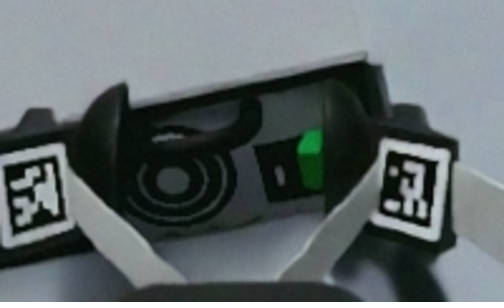

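{"op": "execute_actions", "data": {
  "actions": [
    {"r1":{"joints":{"gripper_m":0.008,"arm_m":0.158,"lift_m":0.729},"pace":"slow","contact_limits":{"arm_m":0.3}}}
  ],
  "cameras": []
}}

{"op": "execute_actions", "data": {
  "actions": [
    {"r1":{"joints":{"gripper_m":-0.015,"arm_m":0.163,"lift_m":0.727},"pace":"slow","contact_limits":{"arm_m":0.3}}}
  ],
  "cameras": []
}}

{"op": "execute_actions", "data": {
  "actions": [
    {"r1":{"joints":{"gripper_m":-0.038,"arm_m":0.168,"lift_m":0.7255},"pace":"slow","contact_limits":{"arm_m":0.3}}}
  ],
  "cameras": ["r1_wrist_camera"]
}}

{"op": "zoom_image", "data": {
  "camera": "r1_wrist_camera",
  "region": [200, 210, 400, 330]
}}

Scene clock: 122.47 s.
r1.base_odometry: x=-0.049 y=-0.726 heading=-0.472 (m, m, rad; r1's odometry frame)
r1.turned_by_wheels: +0.000 (rad since the last result)
r1.turned_by_imu: +0.000 (rad since the last result)
r1.base_tilt: forward=-0.1 right=-0.3 (deg)
r1.lidar_m: 0.31 0.33 1.73 1.73 1.92 1.74 1.66 1.72 2.35 1.34 0.47 0.32
r1.base_status: not commanded
r1.joint_positions: lift_m=+0.729 arm_m=+0.155 wrist_yaw_rad=+0.096 wrist_pitch_rad=+0.357 wrist_roll_rad=+0.270 gripper_m=+0.008
r1.joint_status: all done
r1.motor_effort: lift_m=+16(18) arm_m=+16(20) wrist_yaw_rad=+11(15) wrist_pitch_rad=-20(22) wrist_roll_rad=-1(0) gripper_m=-15(17) wheel_0=+3(3) wheel_1=+3(3) wheel_2=-8(8) (%)
r1.contact_limits: arm_m 0.3
r1.hand_pose: x=+0.6035 y=-0.0612 z=+0.8068 quat_wxyz=(+0.975, +0.124, +0.182, +0.023) (m; r1's base frame)
r1.wrist_depth_mm: - - - - - - - / - - - - - 647 569 / - - - 473 492 430 387 / - - 330 301 355 320 296 / - 303 247 239 278 256 243 / 320 256 201 241 189 210 200 / 252 230 230 - 196 179 177
r2.base_odometry: x=+0.860 y=+1.466 heading=-0.530 (m, m, rad; r2's odometry frame)
r2.turned_by_wheels: +0.000 (rad since the last result)
r2.turned_by_imu: +0.001 (rad since the last result)
r2.base_tilt: forward=+0.2 right=-0.2 (deg)
r2.lidar_m: 0.98 1.02 1.74 2.21 2.29 0.53 0.49 0.52 0.71 2.51 1.71 1.01
r2.base_status: not commanded
r2.joint_positions: lift_m=+0.900 arm_m=+0.002 wrist_yaw_rad=+0.000 wrist_pitch_rad=+0.012 wrist_roll_rad=+0.012 gripper_m=+0.057
r2.joint_status: not commanded
r2.motor_effort: lift_m=+22(22) arm_m=+0(0) wrist_yaw_rad=+0(0) wrist_pitch_rad=-7(7) wrist_roll_rad=-2(1) gripper_m=-3(2) wheel_0=-1(1) wheel_1=+0(0) wheel_2=+0(0) (%)
r2.hand_pose: x=+0.4610 y=-0.0874 z=+1.0744 quat_wxyz=(+1.000, +0.006, +0.006, +0.000) (m; r2's base frame)
r2.wrist_depth_mm: 960 - - - 1060 960 960 / 960 - - - - 960 960 / 960 - - - - 960 976 / 960 - - - - 960 976 / 960 1281 - - 1008 976 976 / 960 831 195 759 202 960 976 / 960 976 960 108 976 960 976
pictures: none
No camera images: the call's "cameras" was empty. Leave "cameras" out to get every camera's image.

Scene clock: 123.60 s.
r1.base_odometry: x=-0.049 y=-0.726 heading=-0.472 (m, m, rad; r1's odometry frame)
r1.turned_by_wheels: +0.000 (rad since the last result)
r1.turned_by_imu: +0.000 (rad since the last result)
r1.base_tilt: forward=+0.0 right=-0.4 (deg)
r1.lidar_m: 0.31 0.34 1.73 1.74 1.91 1.74 1.66 1.73 2.35 1.36 0.49 0.33
r1.base_status: not commanded
r1.joint_positions: lift_m=+0.727 arm_m=+0.160 wrist_yaw_rad=+0.095 wrist_pitch_rad=+0.357 wrist_roll_rad=+0.270 gripper_m=-0.014
r1.joint_status: all done
r1.motor_effort: lift_m=+16(17) arm_m=+15(20) wrist_yaw_rad=+11(15) wrist_pitch_rad=-22(22) wrist_roll_rad=-1(0) gripper_m=-23(24) wheel_0=+3(3) wheel_1=+3(3) wheel_2=-8(8) (%)
r1.contact_limits: arm_m 0.3
r1.hand_pose: x=+0.6086 y=-0.0613 z=+0.8047 quat_wxyz=(+0.975, +0.124, +0.182, +0.023) (m; r1's base frame)
r1.wrist_depth_mm: - - - - - - - / - - - - - 640 559 / - - - 459 488 421 382 / - 591 325 300 351 315 291 / - 286 240 234 274 252 241 / 312 171 196 238 189 205 198 / 250 230 227 - 194 178 175
r2.base_odometry: x=+0.860 y=+1.466 heading=-0.530 (m, m, rad; r2's odometry frame)
r2.turned_by_wheels: +0.000 (rad since the last result)
r2.turned_by_imu: +0.000 (rad since the last result)
r2.base_tilt: forward=+0.1 right=-0.2 (deg)
r2.lidar_m: 0.96 1.02 1.74 2.20 2.27 0.53 0.50 0.53 0.78 2.51 1.67 1.00
r2.base_status: not commanded
r2.joint_positions: lift_m=+0.900 arm_m=+0.002 wrist_yaw_rad=+0.000 wrist_pitch_rad=+0.012 wrist_roll_rad=+0.012 gripper_m=+0.057
r2.joint_status: not commanded
r2.motor_effort: lift_m=+22(22) arm_m=+0(0) wrist_yaw_rad=+0(0) wrist_pitch_rad=-6(7) wrist_roll_rad=-3(0) gripper_m=-2(3) wheel_0=-1(1) wheel_1=+0(1) wheel_2=+0(0) (%)
r2.hand_pose: x=+0.4610 y=-0.0874 z=+1.0744 quat_wxyz=(+1.000, +0.006, +0.006, +0.000) (m; r2's base frame)
r2.wrist_depth_mm: 960 - - - 1060 976 960 / 976 - - - - 976 960 / 960 - - - - 976 960 / 960 - - - - 976 976 / 960 1281 - - 1008 976 976 / 976 831 195 759 202 960 960 / 960 960 960 108 960 976 976
pictures: none
No camera images: the call's "cameras" was empty. Leave "cameras" out to get every camera's image.

Scene clock: 124.67 s.
r1.base_odometry: x=-0.049 y=-0.726 heading=-0.472 (m, m, rad; r1's odometry frame)
r1.turned_by_wheels: +0.000 (rad since the last result)
r1.turned_by_imu: +0.000 (rad since the last result)
r1.base_tilt: forward=-0.1 right=-0.4 (deg)
r1.lidar_m: 0.31 0.32 1.73 1.73 1.92 1.74 1.66 1.73 2.36 1.35 0.47 0.34
r1.base_status: not commanded
r1.joint_positions: lift_m=+0.726 arm_m=+0.165 wrist_yaw_rad=+0.096 wrist_pitch_rad=+0.357 wrist_roll_rad=+0.270 gripper_m=-0.037
r1.joint_status: all done
r1.motor_effort: lift_m=+17(17) arm_m=+14(19) wrist_yaw_rad=+9(15) wrist_pitch_rad=-22(23) wrist_roll_rad=-1(0) gripper_m=-27(28) wheel_0=+3(3) wheel_1=+3(3) wheel_2=-7(8) (%)
r1.contact_limits: arm_m 0.3
r1.hand_pose: x=+0.6138 y=-0.0610 z=+0.8031 quat_wxyz=(+0.975, +0.124, +0.182, +0.023) (m; r1's base frame)
r1.wrist_depth_mm: - - - - - - - / - - - - - 640 559 / - - - 452 480 418 375 / - 585 319 291 349 312 289 / - 273 237 229 272 248 237 / 307 166 198 233 181 200 196 / 241 231 223 - 192 176 173
r2.base_odometry: x=+0.860 y=+1.466 heading=-0.530 (m, m, rad; r2's odometry frame)
r2.turned_by_wheels: +0.000 (rad since the last result)
r2.turned_by_imu: +0.000 (rad since the last result)
r2.base_tilt: forward=+0.1 right=-0.2 (deg)
r2.lidar_m: 0.97 1.02 1.71 2.21 2.32 0.55 0.49 0.53 0.72 2.51 1.72 1.02
r2.base_status: not commanded
r2.joint_positions: lift_m=+0.900 arm_m=+0.002 wrist_yaw_rad=+0.000 wrist_pitch_rad=+0.012 wrist_roll_rad=+0.012 gripper_m=+0.057
r2.joint_status: not commanded
r2.motor_effort: lift_m=+22(22) arm_m=+0(0) wrist_yaw_rad=+0(0) wrist_pitch_rad=-7(7) wrist_roll_rad=+0(4) gripper_m=-2(3) wheel_0=-1(1) wheel_1=-1(0) wheel_2=+0(0) (%)
r2.hand_pose: x=+0.4610 y=-0.0874 z=+1.0744 quat_wxyz=(+1.000, +0.006, +0.006, +0.000) (m; r2's base frame)
r2.wrist_depth_mm: 960 - - - 1060 960 960 / 960 - - - - 976 960 / 976 - - - - 976 960 / 976 - - - - 976 960 / 960 1281 - - 1008 960 960 / 960 831 194 759 202 976 960 / 960 960 976 108 976 976 976
pictures: r1_wrist_camera
camera_calibration (this result's frames):
r1_wrist_camera: T_world_to_cam=[[-0.0304324, -0.971385, -0.235551, 0.140583], [-0.398965, 0.227878, -0.8882, 1.018], [0.916461, 0.0669465, -0.394484, -0.0132515], [0, 0, 0, 1]] pos_world=[0.422568, -0.0945318, 0.932072]
Images, in order (width x height): r1_wrist_camera 616x392.

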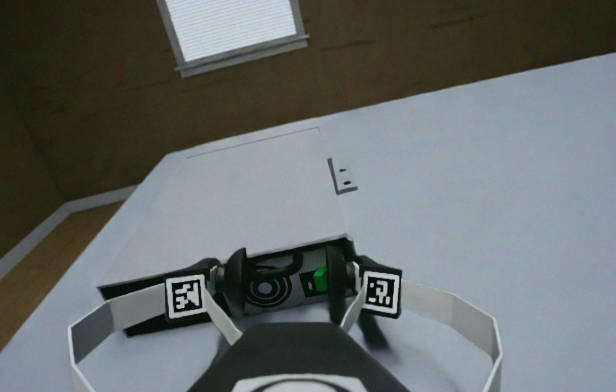

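Region (200, 210, 400, 330) of r1_wrist_camera's 616x392 image, scaled by 2.520; it fills the top 302 rows of this view, and the rest is white.

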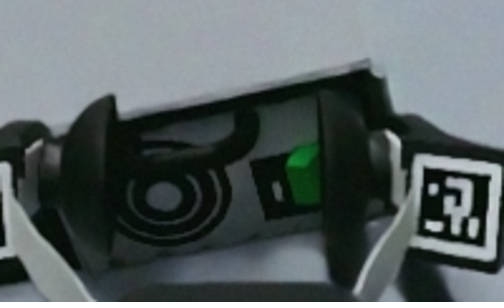

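{"op": "execute_actions", "data": {
  "actions": [
    {"r1":{"joints":{"arm_m":0.159},"pace":"slow"}}
  ],
  "cameras": []
}}

{"op": "execute_actions", "data": {
  "actions": [
    {"r1":{"base":{"strafe_m":-0.008},"joints":{"arm_m":0.154,"wrist_yaw_rad":0.13},"pace":"slow"}}
  ],
  "cameras": ["r1_wrist_camera"]
}}

{"op": "zoom_image", "data": {
  "camera": "r1_wrist_camera",
  "region": [200, 210, 400, 330]
}}

Scene clock: 125.73 s.
r1.base_odometry: x=-0.049 y=-0.726 heading=-0.472 (m, m, rad; r1's odometry frame)
r1.turned_by_wheels: +0.000 (rad since the last result)
r1.turned_by_imu: +0.001 (rad since the last result)
r1.base_tilt: forward=+0.0 right=-0.4 (deg)
r1.lidar_m: 0.31 0.34 1.74 1.72 1.91 1.74 1.66 1.72 2.35 1.35 0.48 0.32
r1.base_status: not commanded
r1.joint_positions: lift_m=+0.726 arm_m=+0.161 wrist_yaw_rad=+0.102 wrist_pitch_rad=+0.353 wrist_roll_rad=+0.270 gripper_m=-0.037
r1.joint_status: all done
r1.motor_effort: lift_m=+18(18) arm_m=-9(13) wrist_yaw_rad=-7(10) wrist_pitch_rad=-12(22) wrist_roll_rad=+0(0) gripper_m=-32(31) wheel_0=+3(3) wheel_1=+3(3) wheel_2=+0(7) (%)
r1.hand_pose: x=+0.6097 y=-0.0595 z=+0.8041 quat_wxyz=(+0.975, +0.123, +0.181, +0.026) (m; r1's base frame)
r1.wrist_depth_mm: - - - - - - - / - - - - - 654 564 / - - - 449 492 427 382 / - - 327 294 353 315 293 / - 289 242 231 268 253 238 / 315 167 193 237 183 198 199 / 246 232 226 - 193 178 174
r2.base_odometry: x=+0.860 y=+1.466 heading=-0.530 (m, m, rad; r2's odometry frame)
r2.turned_by_wheels: +0.000 (rad since the last result)
r2.turned_by_imu: +0.000 (rad since the last result)
r2.base_tilt: forward=+0.1 right=-0.2 (deg)
r2.lidar_m: 0.97 1.03 1.71 2.20 2.29 0.54 0.50 0.53 0.74 2.48 1.70 0.99
r2.base_status: not commanded
r2.joint_positions: lift_m=+0.900 arm_m=+0.002 wrist_yaw_rad=+0.000 wrist_pitch_rad=+0.012 wrist_roll_rad=+0.012 gripper_m=+0.057
r2.joint_status: not commanded
r2.motor_effort: lift_m=+22(22) arm_m=-1(0) wrist_yaw_rad=+0(0) wrist_pitch_rad=-7(7) wrist_roll_rad=-1(2) gripper_m=-3(2) wheel_0=-1(1) wheel_1=+0(0) wheel_2=+0(0) (%)
r2.hand_pose: x=+0.4610 y=-0.0874 z=+1.0744 quat_wxyz=(+1.000, +0.006, +0.006, +0.000) (m; r2's base frame)
r2.wrist_depth_mm: 960 - - - 1060 960 960 / 960 - - - - 960 976 / 976 - - - - 960 976 / 976 - - - - 960 976 / 960 1281 - - 1008 960 960 / 960 831 195 759 202 976 960 / 976 976 960 108 976 960 976
pictures: none
No camera images: the call's "cameras" was empty. Leave "cameras" out to get every camera's image.

Scene clock: 126.53 s.
r1.base_odometry: x=-0.052 y=-0.734 heading=-0.471 (m, m, rad; r1's odometry frame)
r1.turned_by_wheels: +0.000 (rad since the last result)
r1.turned_by_imu: +0.000 (rad since the last result)
r1.base_tilt: forward=+0.0 right=-0.4 (deg)
r1.lidar_m: 0.31 0.34 1.75 1.72 1.92 1.74 1.65 1.73 2.35 1.34 0.48 0.34
r1.base_status: done
r1.joint_positions: lift_m=+0.726 arm_m=+0.156 wrist_yaw_rad=+0.134 wrist_pitch_rad=+0.351 wrist_roll_rad=+0.270 gripper_m=-0.037
r1.joint_status: all done
r1.on_its_own: wrist_yaw_rad is at rest, and its effort (-14) is outside its rest range (-13 to +13)
r1.motor_effort: lift_m=+19(19) arm_m=-13(13) wrist_yaw_rad=-14(13) wrist_pitch_rad=-3(9) wrist_roll_rad=+3(1) gripper_m=-35(34) wheel_0=+0(3) wheel_1=-1(4) wheel_2=+5(4) (%)
r1.hand_pose: x=+0.6073 y=-0.0505 z=+0.8047 quat_wxyz=(+0.975, +0.120, +0.181, +0.042) (m; r1's base frame)
r1.wrist_depth_mm: - - - - - - - / - - - - - - 574 / - - - 449 496 430 387 / - - 330 290 355 320 296 / - 315 245 232 271 253 241 / 329 246 181 240 183 200 199 / 253 229 229 - 195 178 175
r2.base_odometry: x=+0.860 y=+1.466 heading=-0.530 (m, m, rad; r2's odometry frame)
r2.turned_by_wheels: +0.000 (rad since the last result)
r2.turned_by_imu: +0.000 (rad since the last result)
r2.base_tilt: forward=+0.1 right=-0.2 (deg)
r2.lidar_m: 0.97 1.03 1.73 2.20 2.30 0.52 0.50 0.56 0.75 2.50 1.71 1.05
r2.base_status: not commanded
r2.joint_positions: lift_m=+0.900 arm_m=+0.002 wrist_yaw_rad=+0.000 wrist_pitch_rad=+0.012 wrist_roll_rad=+0.012 gripper_m=+0.057
r2.joint_status: not commanded
r2.motor_effort: lift_m=+21(22) arm_m=+0(0) wrist_yaw_rad=+0(0) wrist_pitch_rad=-7(6) wrist_roll_rad=-2(2) gripper_m=-3(2) wheel_0=-1(1) wheel_1=+0(1) wheel_2=+0(0) (%)
r2.hand_pose: x=+0.4610 y=-0.0874 z=+1.0744 quat_wxyz=(+1.000, +0.006, +0.006, +0.000) (m; r2's base frame)
r2.wrist_depth_mm: 946 - - - 1060 976 976 / 960 - - - - 960 976 / 960 - - - - 976 976 / 976 - - - - 976 960 / 960 1281 - - 1008 976 976 / 960 842 195 768 202 976 976 / 976 960 960 108 976 960 960
pictures: r1_wrist_camera
camera_calibration (this result's frames):
r1_wrist_camera: T_world_to_cam=[[0.00770504, -0.971665, -0.236238, 0.128409], [-0.401568, 0.213352, -0.890631, 1.01723], [0.915797, 0.101728, -0.388546, -0.0100024], [0, 0, 0, 1]] pos_world=[0.416657, -0.0912385, 0.932422]
Images, in order (width x height): r1_wrist_camera 616x392.

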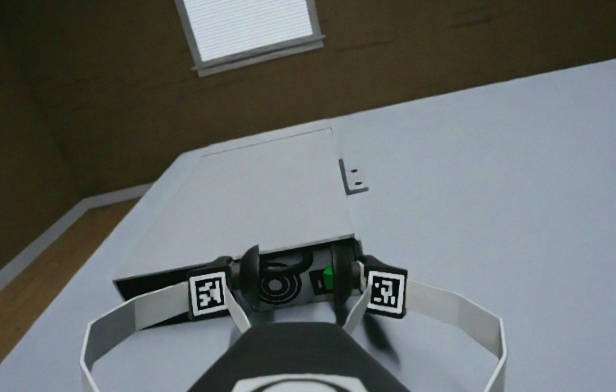

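Region (200, 210, 400, 330) of r1_wrist_camera's 616x392 image, scaled by 2.520; it fills the top 302 rows of this view, and the rest is white.

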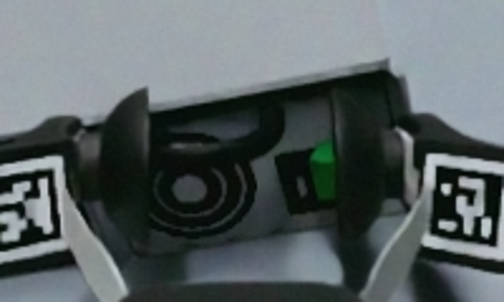

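{"op": "execute_actions", "data": {
  "actions": [
    {"r1":{"base":{"strafe_m":-0.003},"joints":{"arm_m":0.15,"wrist_yaw_rad":0.15},"pace":"slow"}}
  ],
  "cameras": ["r1_wrist_camera"]
}}

{"op": "zoom_image", "data": {
  "camera": "r1_wrist_camera",
  "region": [200, 210, 400, 330]
}}

Scene clock: 127.30 s.
r1.base_odometry: x=-0.053 y=-0.736 heading=-0.471 (m, m, rad; r1's odometry frame)
r1.turned_by_wheels: +0.001 (rad since the last result)
r1.turned_by_imu: +0.001 (rad since the last result)
r1.base_tilt: forward=+0.0 right=-0.4 (deg)
r1.lidar_m: 0.32 0.32 1.73 1.75 1.93 1.74 1.66 1.73 2.36 1.32 0.47 0.33
r1.base_status: done
r1.joint_positions: lift_m=+0.726 arm_m=+0.152 wrist_yaw_rad=+0.156 wrist_pitch_rad=+0.350 wrist_roll_rad=+0.270 gripper_m=-0.037
r1.joint_status: all done
r1.on_its_own: wrist_yaw_rad is at rest, and its effort (-19) is outside its rest range (-13 to +13)
r1.motor_effort: lift_m=+19(19) arm_m=-13(15) wrist_yaw_rad=-19(18) wrist_pitch_rad=+1(3) wrist_roll_rad=-4(0) gripper_m=-33(36) wheel_0=+3(1) wheel_1=-1(5) wheel_2=+6(5) (%)
r1.hand_pose: x=+0.6045 y=-0.0443 z=+0.8051 quat_wxyz=(+0.975, +0.119, +0.182, +0.053) (m; r1's base frame)
r1.wrist_depth_mm: - - - - - - - / - - - - - - 574 / - - - 430 496 433 389 / - - 336 290 357 320 296 / - 351 250 234 268 255 241 / 1661 255 183 235 184 204 199 / 253 229 229 - 196 179 176
r2.base_odometry: x=+0.860 y=+1.466 heading=-0.530 (m, m, rad; r2's odometry frame)
r2.turned_by_wheels: +0.000 (rad since the last result)
r2.turned_by_imu: +0.000 (rad since the last result)
r2.base_tilt: forward=+0.1 right=-0.3 (deg)
r2.lidar_m: 0.97 1.01 1.72 2.21 2.27 0.53 0.49 0.51 0.75 2.52 1.67 1.01
r2.base_status: not commanded
r2.joint_positions: lift_m=+0.900 arm_m=+0.002 wrist_yaw_rad=+0.000 wrist_pitch_rad=+0.012 wrist_roll_rad=+0.012 gripper_m=+0.057
r2.joint_status: not commanded
r2.motor_effort: lift_m=+22(22) arm_m=+0(0) wrist_yaw_rad=+0(0) wrist_pitch_rad=-6(7) wrist_roll_rad=-3(2) gripper_m=-3(4) wheel_0=-1(1) wheel_1=-1(0) wheel_2=+0(0) (%)
r2.hand_pose: x=+0.4610 y=-0.0874 z=+1.0744 quat_wxyz=(+1.000, +0.006, +0.006, +0.000) (m; r2's base frame)
r2.wrist_depth_mm: 976 - - - 1060 960 960 / 960 - - - - 960 976 / 976 - - - - 960 960 / 946 - - - - 976 976 / 960 1281 - - 1025 976 960 / 976 831 195 759 202 960 976 / 976 976 976 108 976 976 960
pictures: r1_wrist_camera
camera_calibration (this result's frames):
r1_wrist_camera: T_world_to_cam=[[0.0288931, -0.971054, -0.237105, 0.122395], [-0.404962, 0.205494, -0.890942, 1.01707], [0.913877, 0.12176, -0.387302, -0.00685271], [0, 0, 0, 1]] pos_world=[0.4146, -0.0893154, 0.932515]
Images, in order (width x height): r1_wrist_camera 616x392.

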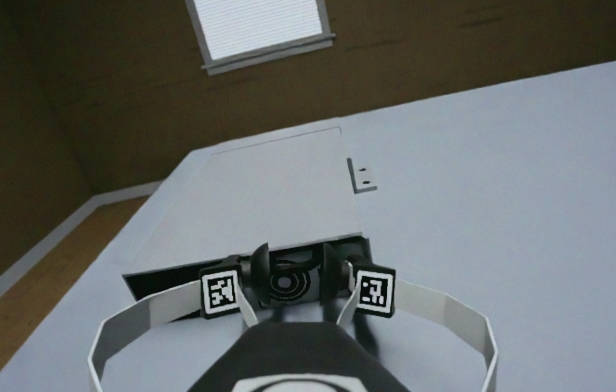

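Region (200, 210, 400, 330) of r1_wrist_camera's 616x392 image, scaled by 2.520; it fills the top 302 rows of this view, and the rest is white.

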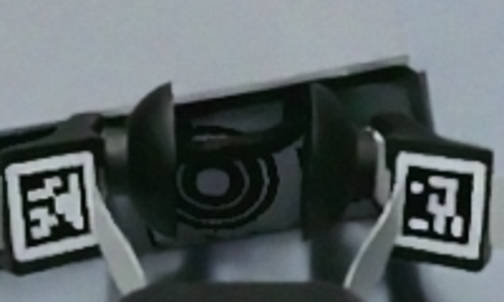

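{"op": "execute_actions", "data": {
  "actions": [
    {"r1":{"joints":{"gripper_m":0.03,"arm_m":0.11}}}
  ],
  "cameras": []
}}

{"op": "execute_actions", "data": {
  "actions": [
    {"r1":{"base":{"strafe_m":-0.115},"joints":{"lift_m":0.96,"gripper_m":0.07},"pace":"fast"}}
  ],
  "cameras": []
}}

{"op": "execute_actions", "data": {
  "actions": [
    {"r1":{"joints":{"wrist_pitch_rad":1.32,"wrist_roll_rad":1.58,"wrist_yaw_rad":1.57,"arm_m":0.29},"pace":"fast"}}
  ],
  "cameras": ["r1_wrist_camera","r1_head_camera"]
}}

Scene clock: 130.13 s.
r1.base_odometry: x=-0.054 y=-0.736 heading=-0.471 (m, m, rad; r1's odometry frame)
r1.turned_by_wheels: -0.001 (rad since the last result)
r1.turned_by_imu: +0.000 (rad since the last result)
r1.base_tilt: forward=+0.0 right=-0.4 (deg)
r1.lidar_m: 0.32 0.32 1.75 1.72 1.92 1.73 1.66 1.71 2.36 1.34 0.47 0.34
r1.base_status: not commanded
r1.joint_positions: lift_m=+0.726 arm_m=+0.112 wrist_yaw_rad=+0.150 wrist_pitch_rad=+0.352 wrist_roll_rad=+0.270 gripper_m=+0.030
r1.joint_status: all done
r1.motor_effort: lift_m=+19(20) arm_m=-9(14) wrist_yaw_rad=-1(20) wrist_pitch_rad=-6(5) wrist_roll_rad=-1(2) gripper_m=-4(33) wheel_0=+1(3) wheel_1=-1(3) wheel_2=+0(8) (%)
r1.hand_pose: x=+0.5634 y=-0.0460 z=+0.8044 quat_wxyz=(+0.975, +0.119, +0.183, +0.050) (m; r1's base frame)
r1.wrist_depth_mm: - - - - - - - / - - - - - 661 564 / - - 683 445 496 427 387 / - - 330 289 355 320 296 / - 347 286 276 272 254 241 / 329 287 192 220 190 210 199 / 250 229 229 - 193 176 175
r2.base_odometry: x=+0.860 y=+1.466 heading=-0.530 (m, m, rad; r2's odometry frame)
r2.turned_by_wheels: +0.000 (rad since the last result)
r2.turned_by_imu: +0.001 (rad since the last result)
r2.base_tilt: forward=+0.2 right=-0.2 (deg)
r2.lidar_m: 0.98 1.02 1.73 2.19 2.30 0.52 0.50 0.51 0.71 2.52 1.73 1.01
r2.base_status: not commanded
r2.joint_positions: lift_m=+0.900 arm_m=+0.002 wrist_yaw_rad=+0.000 wrist_pitch_rad=+0.012 wrist_roll_rad=+0.012 gripper_m=+0.057
r2.joint_status: not commanded
r2.motor_effort: lift_m=+22(22) arm_m=+0(0) wrist_yaw_rad=+0(0) wrist_pitch_rad=-7(6) wrist_roll_rad=-2(2) gripper_m=-3(2) wheel_0=-1(1) wheel_1=+0(0) wheel_2=+0(0) (%)
r2.hand_pose: x=+0.4610 y=-0.0874 z=+1.0744 quat_wxyz=(+1.000, +0.006, +0.006, +0.000) (m; r2's base frame)
r2.wrist_depth_mm: 960 - - - 1060 960 976 / 960 - - - - 960 976 / 960 - - - - 976 960 / 976 - - - - 960 976 / 960 1281 - - 1008 976 960 / 960 831 195 759 202 976 976 / 976 976 960 108 976 960 976
pictures: none
No camera images: the call's "cameras" was empty. Leave "cameras" out to get every camera's image.

Scene clock: 131.80 s.
r1.base_odometry: x=-0.106 y=-0.839 heading=-0.471 (m, m, rad; r1's odometry frame)
r1.turned_by_wheels: +0.000 (rad since the last result)
r1.turned_by_imu: +0.001 (rad since the last result)
r1.base_tilt: forward=-0.1 right=-0.3 (deg)
r1.lidar_m: 0.32 0.33 1.85 1.84 2.05 1.72 1.64 1.73 2.36 2.31 0.46 0.35
r1.base_status: done
r1.joint_positions: lift_m=+0.960 arm_m=+0.112 wrist_yaw_rad=+0.150 wrist_pitch_rad=+0.352 wrist_roll_rad=+0.270 gripper_m=+0.070
r1.joint_status: all done
r1.motor_effort: lift_m=+23(24) arm_m=-9(9) wrist_yaw_rad=-1(2) wrist_pitch_rad=-6(7) wrist_roll_rad=-1(3) gripper_m=-2(3) wheel_0=-1(10) wheel_1=+1(8) wheel_2=+1(0) (%)
r1.hand_pose: x=+0.5634 y=-0.0460 z=+1.0386 quat_wxyz=(+0.975, +0.119, +0.183, +0.050) (m; r1's base frame)
r1.wrist_depth_mm: - - - - - - - / - - - - - - - / - - - - - - - / - - - - - 759 683 / - - 759 732 621 603 559 / - 1921 521 539 203 504 473 / 1708 559 484 - 466 424 410
r2.base_odometry: x=+0.860 y=+1.466 heading=-0.530 (m, m, rad; r2's odometry frame)
r2.turned_by_wheels: +0.000 (rad since the last result)
r2.turned_by_imu: +0.000 (rad since the last result)
r2.base_tilt: forward=+0.2 right=-0.2 (deg)
r2.lidar_m: 0.96 1.03 1.71 2.21 2.28 0.50 0.48 0.53 0.76 2.51 1.71 1.03
r2.base_status: not commanded
r2.joint_positions: lift_m=+0.900 arm_m=+0.002 wrist_yaw_rad=+0.000 wrist_pitch_rad=+0.012 wrist_roll_rad=+0.012 gripper_m=+0.057
r2.joint_status: not commanded
r2.motor_effort: lift_m=+22(22) arm_m=+0(0) wrist_yaw_rad=+1(0) wrist_pitch_rad=-7(7) wrist_roll_rad=-1(2) gripper_m=-3(2) wheel_0=-1(1) wheel_1=+0(0) wheel_2=+0(1) (%)
r2.hand_pose: x=+0.4610 y=-0.0874 z=+1.0744 quat_wxyz=(+1.000, +0.006, +0.006, +0.000) (m; r2's base frame)
r2.wrist_depth_mm: 960 - - - 1060 976 960 / 960 - - - - 976 960 / 960 - - - - 976 960 / 960 - - - - 960 976 / 960 1281 - - 991 960 960 / 960 831 195 768 202 976 960 / 960 960 976 108 960 960 960
pictures: none
No camera images: the call's "cameras" was empty. Leave "cameras" out to get every camera's image.

Scene clock: 133.17 s.
r1.base_odometry: x=-0.106 y=-0.839 heading=-0.471 (m, m, rad; r1's odometry frame)
r1.turned_by_wheels: +0.000 (rad since the last result)
r1.turned_by_imu: +0.000 (rad since the last result)
r1.base_tilt: forward=+0.0 right=-0.3 (deg)
r1.lidar_m: 0.31 0.32 1.85 1.84 2.05 1.72 1.65 1.72 2.33 2.30 0.48 0.35
r1.base_status: not commanded
r1.joint_positions: lift_m=+0.960 arm_m=+0.288 wrist_yaw_rad=+1.570 wrist_pitch_rad=+1.320 wrist_roll_rad=+1.580 gripper_m=+0.070
r1.joint_status: all done
r1.motor_effort: lift_m=+22(23) arm_m=+9(9) wrist_yaw_rad=-1(6) wrist_pitch_rad=+0(4) wrist_roll_rad=-1(7) gripper_m=+0(2) wheel_0=-1(1) wheel_1=+1(1) wheel_2=+1(1) (%)
r1.hand_pose: x=+0.5468 y=+0.0715 z=+0.8586 quat_wxyz=(+0.701, +0.092, +0.702, +0.085) (m; r1's base frame)
r1.wrist_depth_mm: 1205 342 276 264 296 286 274 / 1205 342 278 266 296 287 277 / 1229 347 282 268 301 289 282 / 1255 347 332 317 303 293 282 / 1281 349 330 320 303 294 286 / 1281 353 332 317 203 294 285 / 1255 355 343 - 309 296 287
r2.base_odometry: x=+0.860 y=+1.466 heading=-0.530 (m, m, rad; r2's odometry frame)
r2.turned_by_wheels: +0.000 (rad since the last result)
r2.turned_by_imu: +0.000 (rad since the last result)
r2.base_tilt: forward=+0.1 right=-0.2 (deg)
r2.lidar_m: 0.97 1.03 1.74 2.19 2.30 0.49 0.51 0.52 0.71 2.52 1.71 1.03
r2.base_status: not commanded
r2.joint_positions: lift_m=+0.900 arm_m=+0.002 wrist_yaw_rad=+0.000 wrist_pitch_rad=+0.012 wrist_roll_rad=+0.012 gripper_m=+0.057
r2.joint_status: not commanded
r2.motor_effort: lift_m=+22(22) arm_m=-1(0) wrist_yaw_rad=+0(0) wrist_pitch_rad=-7(6) wrist_roll_rad=-1(1) gripper_m=-4(4) wheel_0=-1(1) wheel_1=-1(0) wheel_2=+0(0) (%)
r2.hand_pose: x=+0.4610 y=-0.0874 z=+1.0744 quat_wxyz=(+1.000, +0.006, +0.006, +0.000) (m; r2's base frame)
r2.wrist_depth_mm: 960 - - - 1060 960 960 / 960 - - - - 960 960 / 960 - - - - 976 976 / 960 - - - - 960 960 / 976 1281 - - 991 976 960 / 946 831 195 759 202 976 976 / 976 960 960 108 960 960 976
pictures: r1_head_camera, r1_wrist_camera
camera_calibration (this result's frames):
r1_wrist_camera: T_world_to_cam=[[-0.00741838, -0.976461, -0.215567, 0.250964], [-0.99914, -0.00155547, 0.0414296, 0.556773], [-0.0407897, 0.215689, -0.97561, 1.07289], [0, 0, 0, 1]] pos_world=[0.601919, 0.0145121, 1.07775]
Images, in order (width x height): r1_head_camera 420x560, r1_wrist_camera 616x392.

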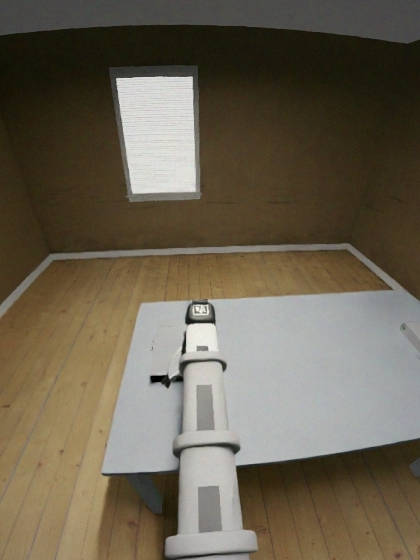

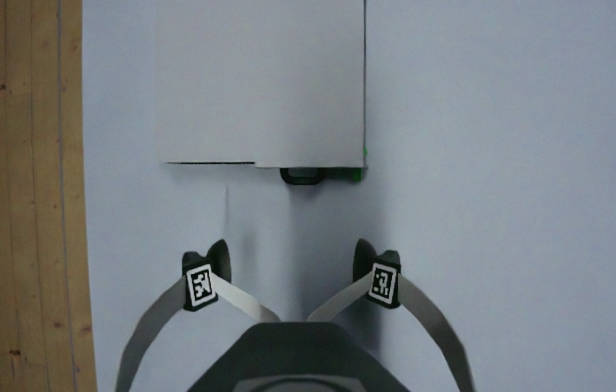

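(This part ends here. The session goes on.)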